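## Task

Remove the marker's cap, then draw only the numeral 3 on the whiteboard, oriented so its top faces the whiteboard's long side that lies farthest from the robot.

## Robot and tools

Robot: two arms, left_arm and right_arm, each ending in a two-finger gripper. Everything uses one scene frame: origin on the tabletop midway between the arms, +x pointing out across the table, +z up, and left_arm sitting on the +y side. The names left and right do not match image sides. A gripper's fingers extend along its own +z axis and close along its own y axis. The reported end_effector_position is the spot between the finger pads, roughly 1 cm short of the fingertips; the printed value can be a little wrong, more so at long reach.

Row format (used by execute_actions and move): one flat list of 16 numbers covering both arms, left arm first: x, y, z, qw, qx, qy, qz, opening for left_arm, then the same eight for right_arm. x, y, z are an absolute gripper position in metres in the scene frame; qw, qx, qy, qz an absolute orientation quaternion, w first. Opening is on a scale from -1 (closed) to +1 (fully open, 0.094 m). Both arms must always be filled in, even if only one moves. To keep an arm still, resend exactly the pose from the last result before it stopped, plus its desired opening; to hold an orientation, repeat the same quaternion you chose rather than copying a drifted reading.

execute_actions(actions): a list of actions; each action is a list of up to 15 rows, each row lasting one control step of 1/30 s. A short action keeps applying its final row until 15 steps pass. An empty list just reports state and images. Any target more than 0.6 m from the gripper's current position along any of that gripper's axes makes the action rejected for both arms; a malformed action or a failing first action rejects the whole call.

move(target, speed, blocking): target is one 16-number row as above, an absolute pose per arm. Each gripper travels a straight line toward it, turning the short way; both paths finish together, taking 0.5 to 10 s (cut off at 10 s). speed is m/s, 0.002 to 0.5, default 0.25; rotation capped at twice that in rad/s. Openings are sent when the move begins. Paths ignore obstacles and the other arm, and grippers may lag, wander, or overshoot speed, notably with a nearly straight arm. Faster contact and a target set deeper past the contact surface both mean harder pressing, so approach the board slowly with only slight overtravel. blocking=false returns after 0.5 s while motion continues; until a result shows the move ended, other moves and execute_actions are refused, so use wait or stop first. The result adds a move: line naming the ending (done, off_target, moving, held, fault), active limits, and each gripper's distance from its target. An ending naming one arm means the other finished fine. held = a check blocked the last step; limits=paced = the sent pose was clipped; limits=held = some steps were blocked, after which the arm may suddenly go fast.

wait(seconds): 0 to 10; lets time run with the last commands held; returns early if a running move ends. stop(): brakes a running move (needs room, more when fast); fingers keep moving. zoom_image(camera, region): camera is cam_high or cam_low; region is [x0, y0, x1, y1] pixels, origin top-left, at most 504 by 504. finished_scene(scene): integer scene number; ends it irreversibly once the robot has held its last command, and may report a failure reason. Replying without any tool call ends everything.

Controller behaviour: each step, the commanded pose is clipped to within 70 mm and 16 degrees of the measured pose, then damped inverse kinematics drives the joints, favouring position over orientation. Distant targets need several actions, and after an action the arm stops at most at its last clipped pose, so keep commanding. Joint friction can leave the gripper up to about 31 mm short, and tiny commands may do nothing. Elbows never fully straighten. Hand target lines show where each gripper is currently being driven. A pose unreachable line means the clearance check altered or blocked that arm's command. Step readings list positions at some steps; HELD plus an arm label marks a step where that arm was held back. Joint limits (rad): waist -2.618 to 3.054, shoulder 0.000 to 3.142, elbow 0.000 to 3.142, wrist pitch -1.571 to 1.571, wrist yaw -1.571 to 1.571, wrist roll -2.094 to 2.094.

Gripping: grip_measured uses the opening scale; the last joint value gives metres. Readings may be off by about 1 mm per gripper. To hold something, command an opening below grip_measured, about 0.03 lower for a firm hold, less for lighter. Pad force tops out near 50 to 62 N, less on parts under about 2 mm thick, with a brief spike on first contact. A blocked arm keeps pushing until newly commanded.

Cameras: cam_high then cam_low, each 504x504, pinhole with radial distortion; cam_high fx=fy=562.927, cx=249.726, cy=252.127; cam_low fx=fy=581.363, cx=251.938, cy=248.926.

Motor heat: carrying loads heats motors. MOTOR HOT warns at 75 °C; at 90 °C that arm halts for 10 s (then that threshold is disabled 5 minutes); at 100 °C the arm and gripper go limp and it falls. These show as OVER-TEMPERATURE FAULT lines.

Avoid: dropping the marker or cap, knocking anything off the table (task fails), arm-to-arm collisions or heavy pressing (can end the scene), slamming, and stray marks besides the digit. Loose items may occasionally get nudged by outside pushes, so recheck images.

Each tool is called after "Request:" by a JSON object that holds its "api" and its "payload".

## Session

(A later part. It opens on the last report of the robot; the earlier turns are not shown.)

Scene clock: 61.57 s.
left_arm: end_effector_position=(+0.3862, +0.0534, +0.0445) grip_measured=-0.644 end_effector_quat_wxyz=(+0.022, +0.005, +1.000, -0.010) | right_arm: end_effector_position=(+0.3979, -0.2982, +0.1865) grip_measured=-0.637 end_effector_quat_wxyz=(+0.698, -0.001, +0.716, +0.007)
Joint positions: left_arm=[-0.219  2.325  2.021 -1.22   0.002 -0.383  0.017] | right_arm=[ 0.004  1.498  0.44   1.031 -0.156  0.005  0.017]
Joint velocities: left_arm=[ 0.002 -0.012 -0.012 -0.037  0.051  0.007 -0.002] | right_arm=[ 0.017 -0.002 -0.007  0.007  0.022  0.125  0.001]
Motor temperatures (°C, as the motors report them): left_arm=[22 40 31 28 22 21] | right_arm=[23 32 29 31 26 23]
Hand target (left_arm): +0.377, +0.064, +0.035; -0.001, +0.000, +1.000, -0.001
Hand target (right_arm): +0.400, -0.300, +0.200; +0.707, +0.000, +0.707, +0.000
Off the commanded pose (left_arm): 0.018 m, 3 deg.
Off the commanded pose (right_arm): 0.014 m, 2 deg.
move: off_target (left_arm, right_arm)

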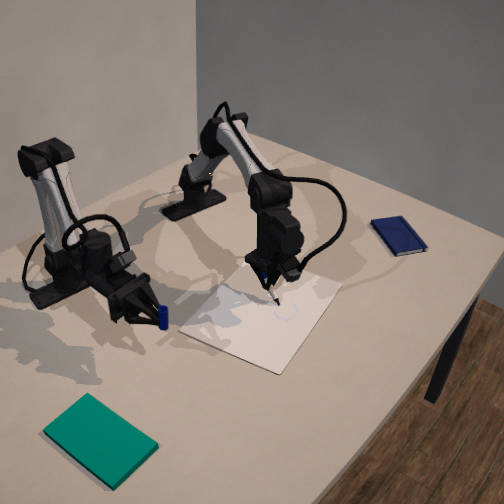

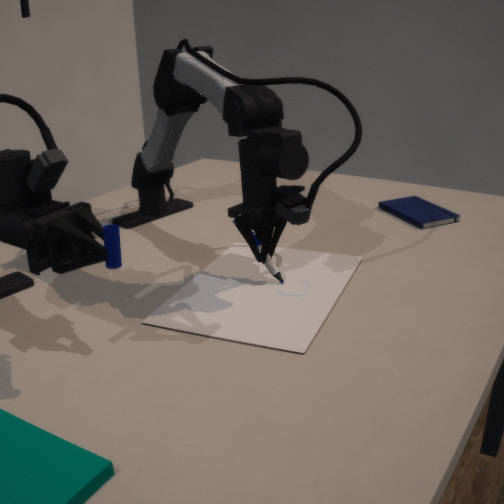

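Request:
{"api": "move", "payload": {"target": [0.378,0.015,0.034,0,0,1,0,-0.75,0.40,-0.3,0.2,0.707,0,0.707,0,-0.75], "speed": 0.03}}

Request:
{"api": "move", "payload": {"target": [0.355,0.008,0.034,0,0,1,0,-0.75,0.40,-0.3,0.2,0.707,0,0.707,0,-0.75], "speed": 0.03}}

Request:
{"api": "move", "payload": {"target": [0.33,0.025,0.034,0,0,1,0,-0.75,0.40,-0.3,0.2,0.707,0,0.707,0,-0.75], "speed": 0.03}}

Request:
{"api": "move", "payload": {"target": [0.33,0.072,0.034,0,0,1,0,-0.75,0.40,-0.3,0.2,0.707,0,0.707,0,-0.75], "speed": 0.03}}

Request:
{"api": "move", "payload": {"target": [0.365,0.098,0.034,0,0,1,0,-0.75,0.40,-0.3,0.2,0.707,0,0.707,0,-0.75], "speed": 0.03}}

Request:
{"api": "move", "payload": {"target": [0.35,0.09,0.11,0,0,1,0,-0.75,0.40,-0.3,0.2,0.707,0,0.707,0,-0.75], "speed": 0.08}}

Request:
{"api": "zoom_image", "payload": {"camera": "cam_high", "region": [180,230,380,390]}}

Scene clock: 63.97 s.
left_arm: end_effector_position=(+0.3857, +0.0204, +0.0453) grip_measured=-0.644 end_effector_quat_wxyz=(+0.021, -0.003, +1.000, -0.005) | right_arm: end_effector_position=(+0.3979, -0.2982, +0.1865) grip_measured=-0.637 end_effector_quat_wxyz=(+0.698, -0.001, +0.716, +0.007)
Joint positions: left_arm=[-0.287  2.4    2.157 -1.285 -0.009 -0.469  0.017] | right_arm=[ 0.004  1.498  0.44   1.031 -0.156  0.005  0.017]
Joint velocities: left_arm=[-0.012  0.002  0.002 -0.066  0.007 -0.037 -0.001] | right_arm=[ 0.007  0.017 -0.002  0.007  0.037  0.007  0.001]
Motor temperatures (°C, as the motors report them): left_arm=[22 41 31 27 22 21] | right_arm=[23 32 29 32 26 23]
Hand target (left_arm): +0.378, +0.016, +0.034; +0.001, +0.000, +1.000, +0.001
Hand target (right_arm): +0.400, -0.300, +0.200; +0.707, +0.000, +0.707, +0.000
Off the commanded pose (left_arm): 0.015 m, 3 deg.
Off the commanded pose (right_arm): 0.014 m, 2 deg.
move: off_target (left_arm, right_arm)

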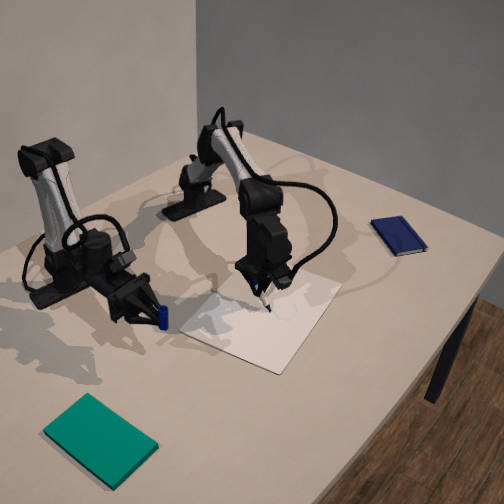

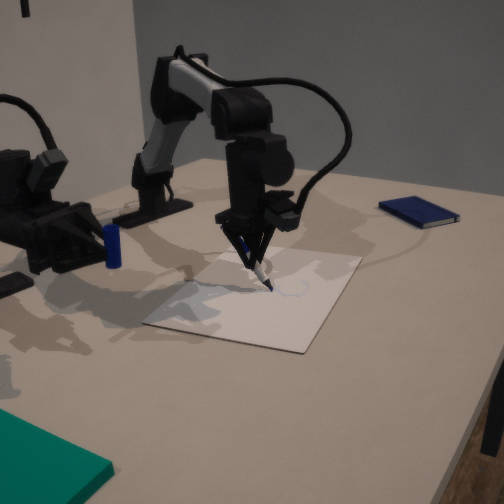

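Scene clock: 65.40 s.
left_arm: end_effector_position=(+0.3699, +0.0108, +0.0445) grip_measured=-0.644 end_effector_quat_wxyz=(+0.024, -0.005, +1.000, -0.005) | right_arm: end_effector_position=(+0.3979, -0.2982, +0.1864) grip_measured=-0.637 end_effector_quat_wxyz=(+0.698, -0.001, +0.716, +0.007)
Joint positions: left_arm=[-0.323  2.344  2.055 -1.236 -0.014 -0.506  0.017] | right_arm=[ 0.004  1.498  0.44   1.031 -0.156  0.005  0.017]
Joint velocities: left_arm=[-0.007  0.002 -0.012 -0.051 -0.022 -0.095  0.   ] | right_arm=[-0.007 -0.002 -0.007 -0.037  0.007 -0.007  0.   ]
Motor temperatures (°C, as the motors report them): left_arm=[22 41 31 27 22 21] | right_arm=[23 32 29 32 26 23]
Hand target (left_arm): +0.355, +0.008, +0.035; +0.001, +0.000, +1.000, +0.001
Hand target (right_arm): +0.400, -0.300, +0.200; +0.707, +0.000, +0.707, +0.000
Off the commanded pose (left_arm): 0.018 m, 3 deg.
Off the commanded pose (right_arm): 0.014 m, 2 deg.
move: off_target (left_arm, right_arm)

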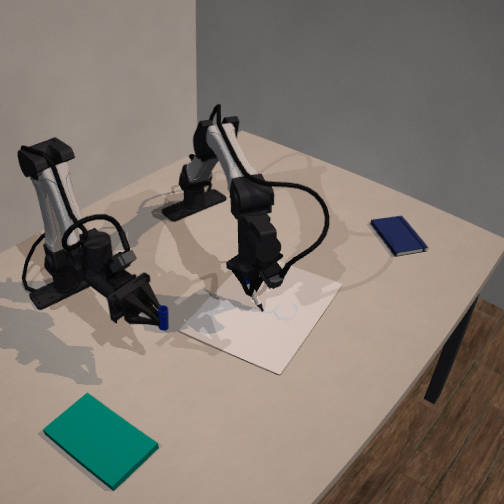

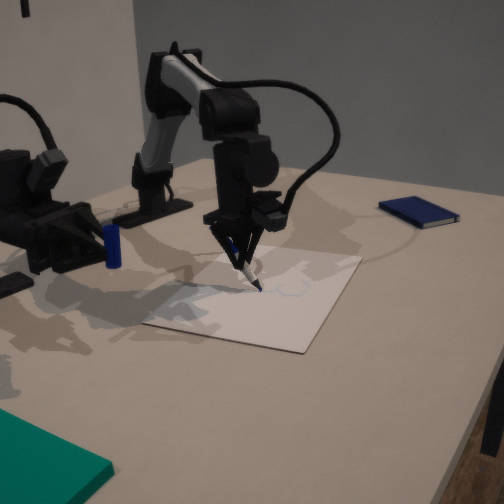

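Scene clock: 67.07 s.
left_arm: end_effector_position=(+0.3457, +0.0240, +0.0441) grip_measured=-0.644 end_effector_quat_wxyz=(+0.026, -0.005, +1.000, -0.006) | right_arm: end_effector_position=(+0.3979, -0.2982, +0.1864) grip_measured=-0.637 end_effector_quat_wxyz=(+0.698, -0.001, +0.716, +0.007)
Joint positions: left_arm=[-0.323  2.21   1.828 -1.137 -0.015 -0.506  0.017] | right_arm=[ 0.004  1.498  0.44   1.031 -0.156  0.005  0.017]
Joint velocities: left_arm=[ 0.002  0.002 -0.012 -0.007 -0.007  0.007 -0.   ] | right_arm=[-0.007 -0.007 -0.002 -0.037 -0.066  0.066 -0.001]
Motor temperatures (°C, as the motors report them): left_arm=[22 42 30 27 22 21] | right_arm=[23 32 29 32 26 23]
Hand target (left_arm): +0.330, +0.025, +0.035; +0.000, +0.000, +1.000, +0.000
Hand target (right_arm): +0.400, -0.300, +0.200; +0.707, +0.000, +0.707, +0.000
Off the commanded pose (left_arm): 0.019 m, 3 deg.
Off the commanded pose (right_arm): 0.014 m, 2 deg.
move: off_target (left_arm, right_arm)

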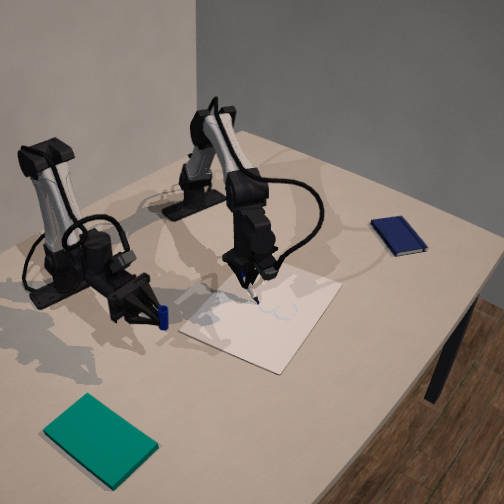

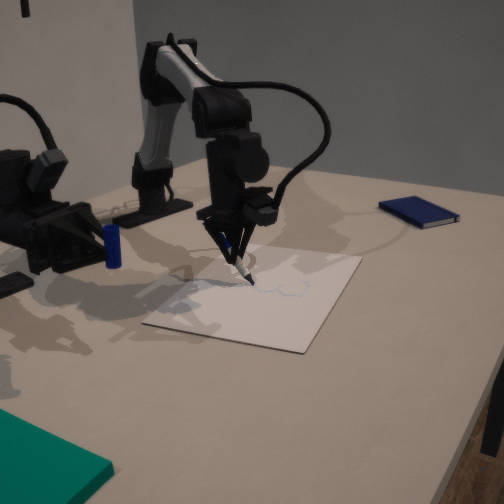

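Scene clock: 69.03 s.
left_arm: end_effector_position=(+0.3395, +0.0601, +0.0441) grip_measured=-0.644 end_effector_quat_wxyz=(+0.021, +0.005, +1.000, -0.011) | right_arm: end_effector_position=(+0.3979, -0.2982, +0.1864) grip_measured=-0.637 end_effector_quat_wxyz=(+0.698, -0.001, +0.716, +0.007)
Joint positions: left_arm=[-0.246  2.126  1.694 -1.09   0.003 -0.411  0.017] | right_arm=[ 0.004  1.498  0.44   1.031 -0.156  0.005  0.017]
Joint velocities: left_arm=[-0.012 -0.022 -0.007  0.007  0.022 -0.022 -0.001] | right_arm=[ 0.002 -0.022  0.007 -0.037 -0.037 -0.022  0.001]
Motor temperatures (°C, as the motors report them): left_arm=[22 42 30 27 22 21] | right_arm=[23 32 29 32 26 23]
Hand target (left_arm): +0.329, +0.071, +0.035; -0.001, -0.000, +1.000, -0.001
Hand target (right_arm): +0.400, -0.300, +0.200; +0.707, +0.000, +0.707, +0.000
Off the commanded pose (left_arm): 0.018 m, 3 deg.
Off the commanded pose (right_arm): 0.014 m, 2 deg.
move: off_target (left_arm, right_arm)

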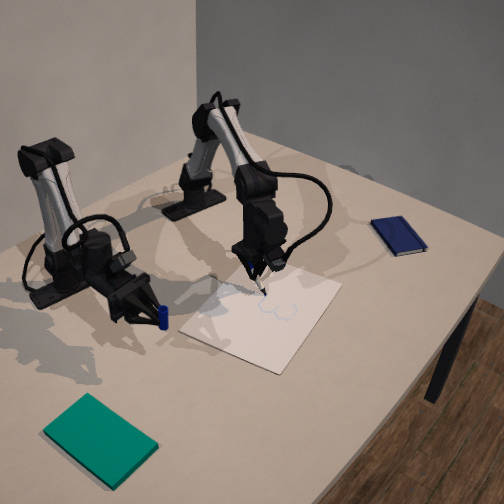

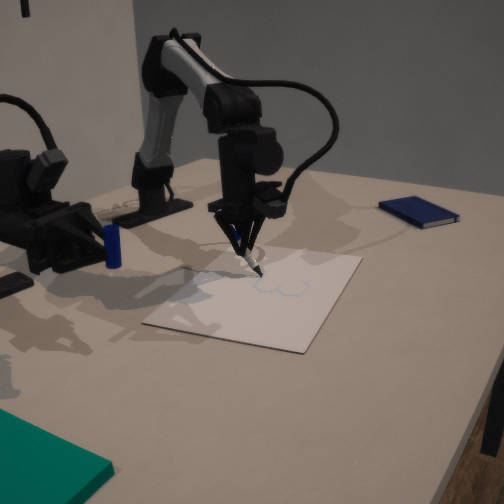

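Scene clock: 70.87 s.
left_arm: end_effector_position=(+0.3660, +0.0898, +0.0448) grip_measured=-0.644 end_effector_quat_wxyz=(+0.019, +0.005, +1.000, -0.010) | right_arm: end_effector_position=(+0.3979, -0.2982, +0.1864) grip_measured=-0.637 end_effector_quat_wxyz=(+0.698, -0.001, +0.716, +0.007)
Joint positions: left_arm=[-0.157  2.186  1.793 -1.134  0.007 -0.322  0.017] | right_arm=[ 0.004  1.498  0.44   1.031 -0.156  0.005  0.017]
Joint velocities: left_arm=[-0.012 -0.012 -0.022  0.022 -0.007 -0.051  0.   ] | right_arm=[ 0.012  0.012 -0.002  0.022  0.051  0.007  0.   ]
Motor temperatures (°C, as the motors report them): left_arm=[22 42 30 27 22 21] | right_arm=[23 32 29 32 26 23]
Hand target (left_arm): +0.364, +0.097, +0.034; -0.001, +0.000, +1.000, -0.002
Hand target (right_arm): +0.400, -0.300, +0.200; +0.707, +0.000, +0.707, +0.000
Off the commanded pose (left_arm): 0.014 m, 3 deg.
Off the commanded pose (right_arm): 0.014 m, 2 deg.
move: off_target (left_arm, right_arm)

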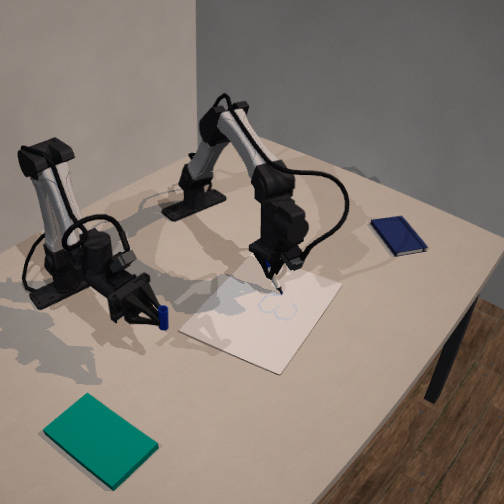

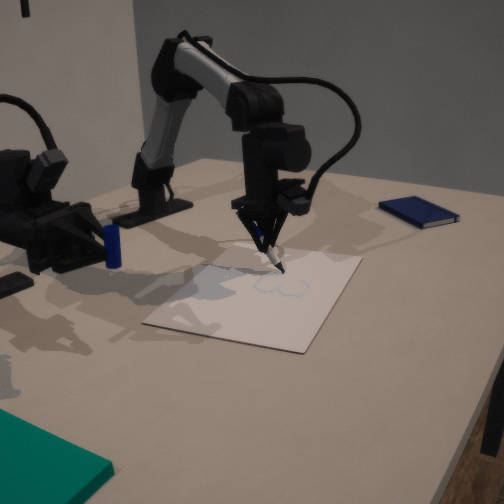

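Scene clock: 72.27 s.
left_arm: end_effector_position=(+0.3503, +0.0952, +0.0990) grip_measured=-0.644 end_effector_quat_wxyz=(-0.013, -0.004, +1.000, +0.001) | right_arm: end_effector_position=(+0.3979, -0.2982, +0.1864) grip_measured=-0.637 end_effector_quat_wxyz=(+0.698, -0.001, +0.716, +0.007)
Joint positions: left_arm=[-0.157  2.174  1.989 -1.41   0.007 -0.34   0.017] | right_arm=[ 0.004  1.498  0.44   1.031 -0.156  0.005  0.017]
Joint velocities: left_arm=[-0.017 -0.007 -0.002  0.007 -0.081 -0.051  0.   ] | right_arm=[ 0.007  0.002  0.002 -0.066  0.051 -0.066 -0.   ]
Motor temperatures (°C, as the motors report them): left_arm=[22 42 31 27 22 21] | right_arm=[23 32 29 33 26 23]
Hand target (left_arm): +0.351, +0.090, +0.110; +0.000, +0.000, +1.000, +0.000
Hand target (right_arm): +0.400, -0.300, +0.200; +0.707, +0.000, +0.707, +0.000
Off the commanded pose (left_arm): 0.012 m, 2 deg.
Off the commanded pose (right_arm): 0.014 m, 2 deg.
move: off_target (left_arm, right_arm)

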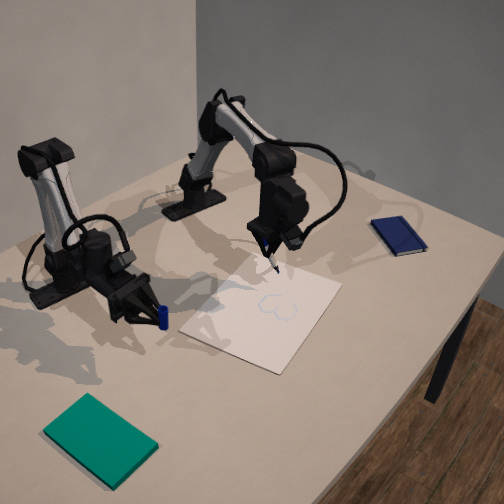

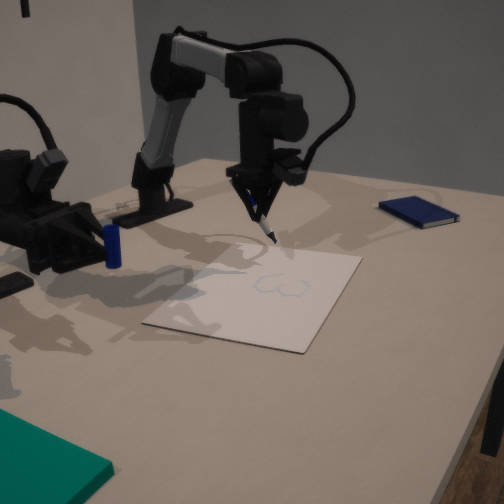

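Region (180, 230, 380, 390) of cam_high's 504x504 image, scaled by 2.520, with more detail than that image has; it fills the top 403 rows of this view, and the rest is white.

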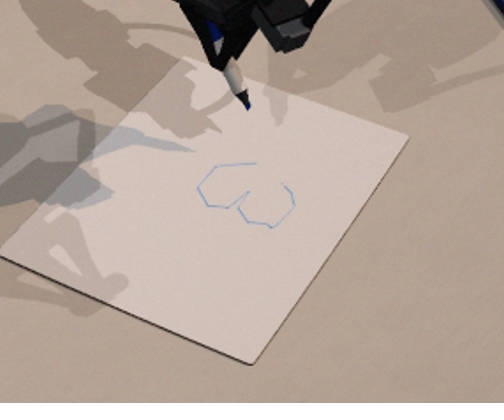

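A passable 3.

Request:
{"api": "finished_scene", "payload": {"scene": 1}}

The scene is finished.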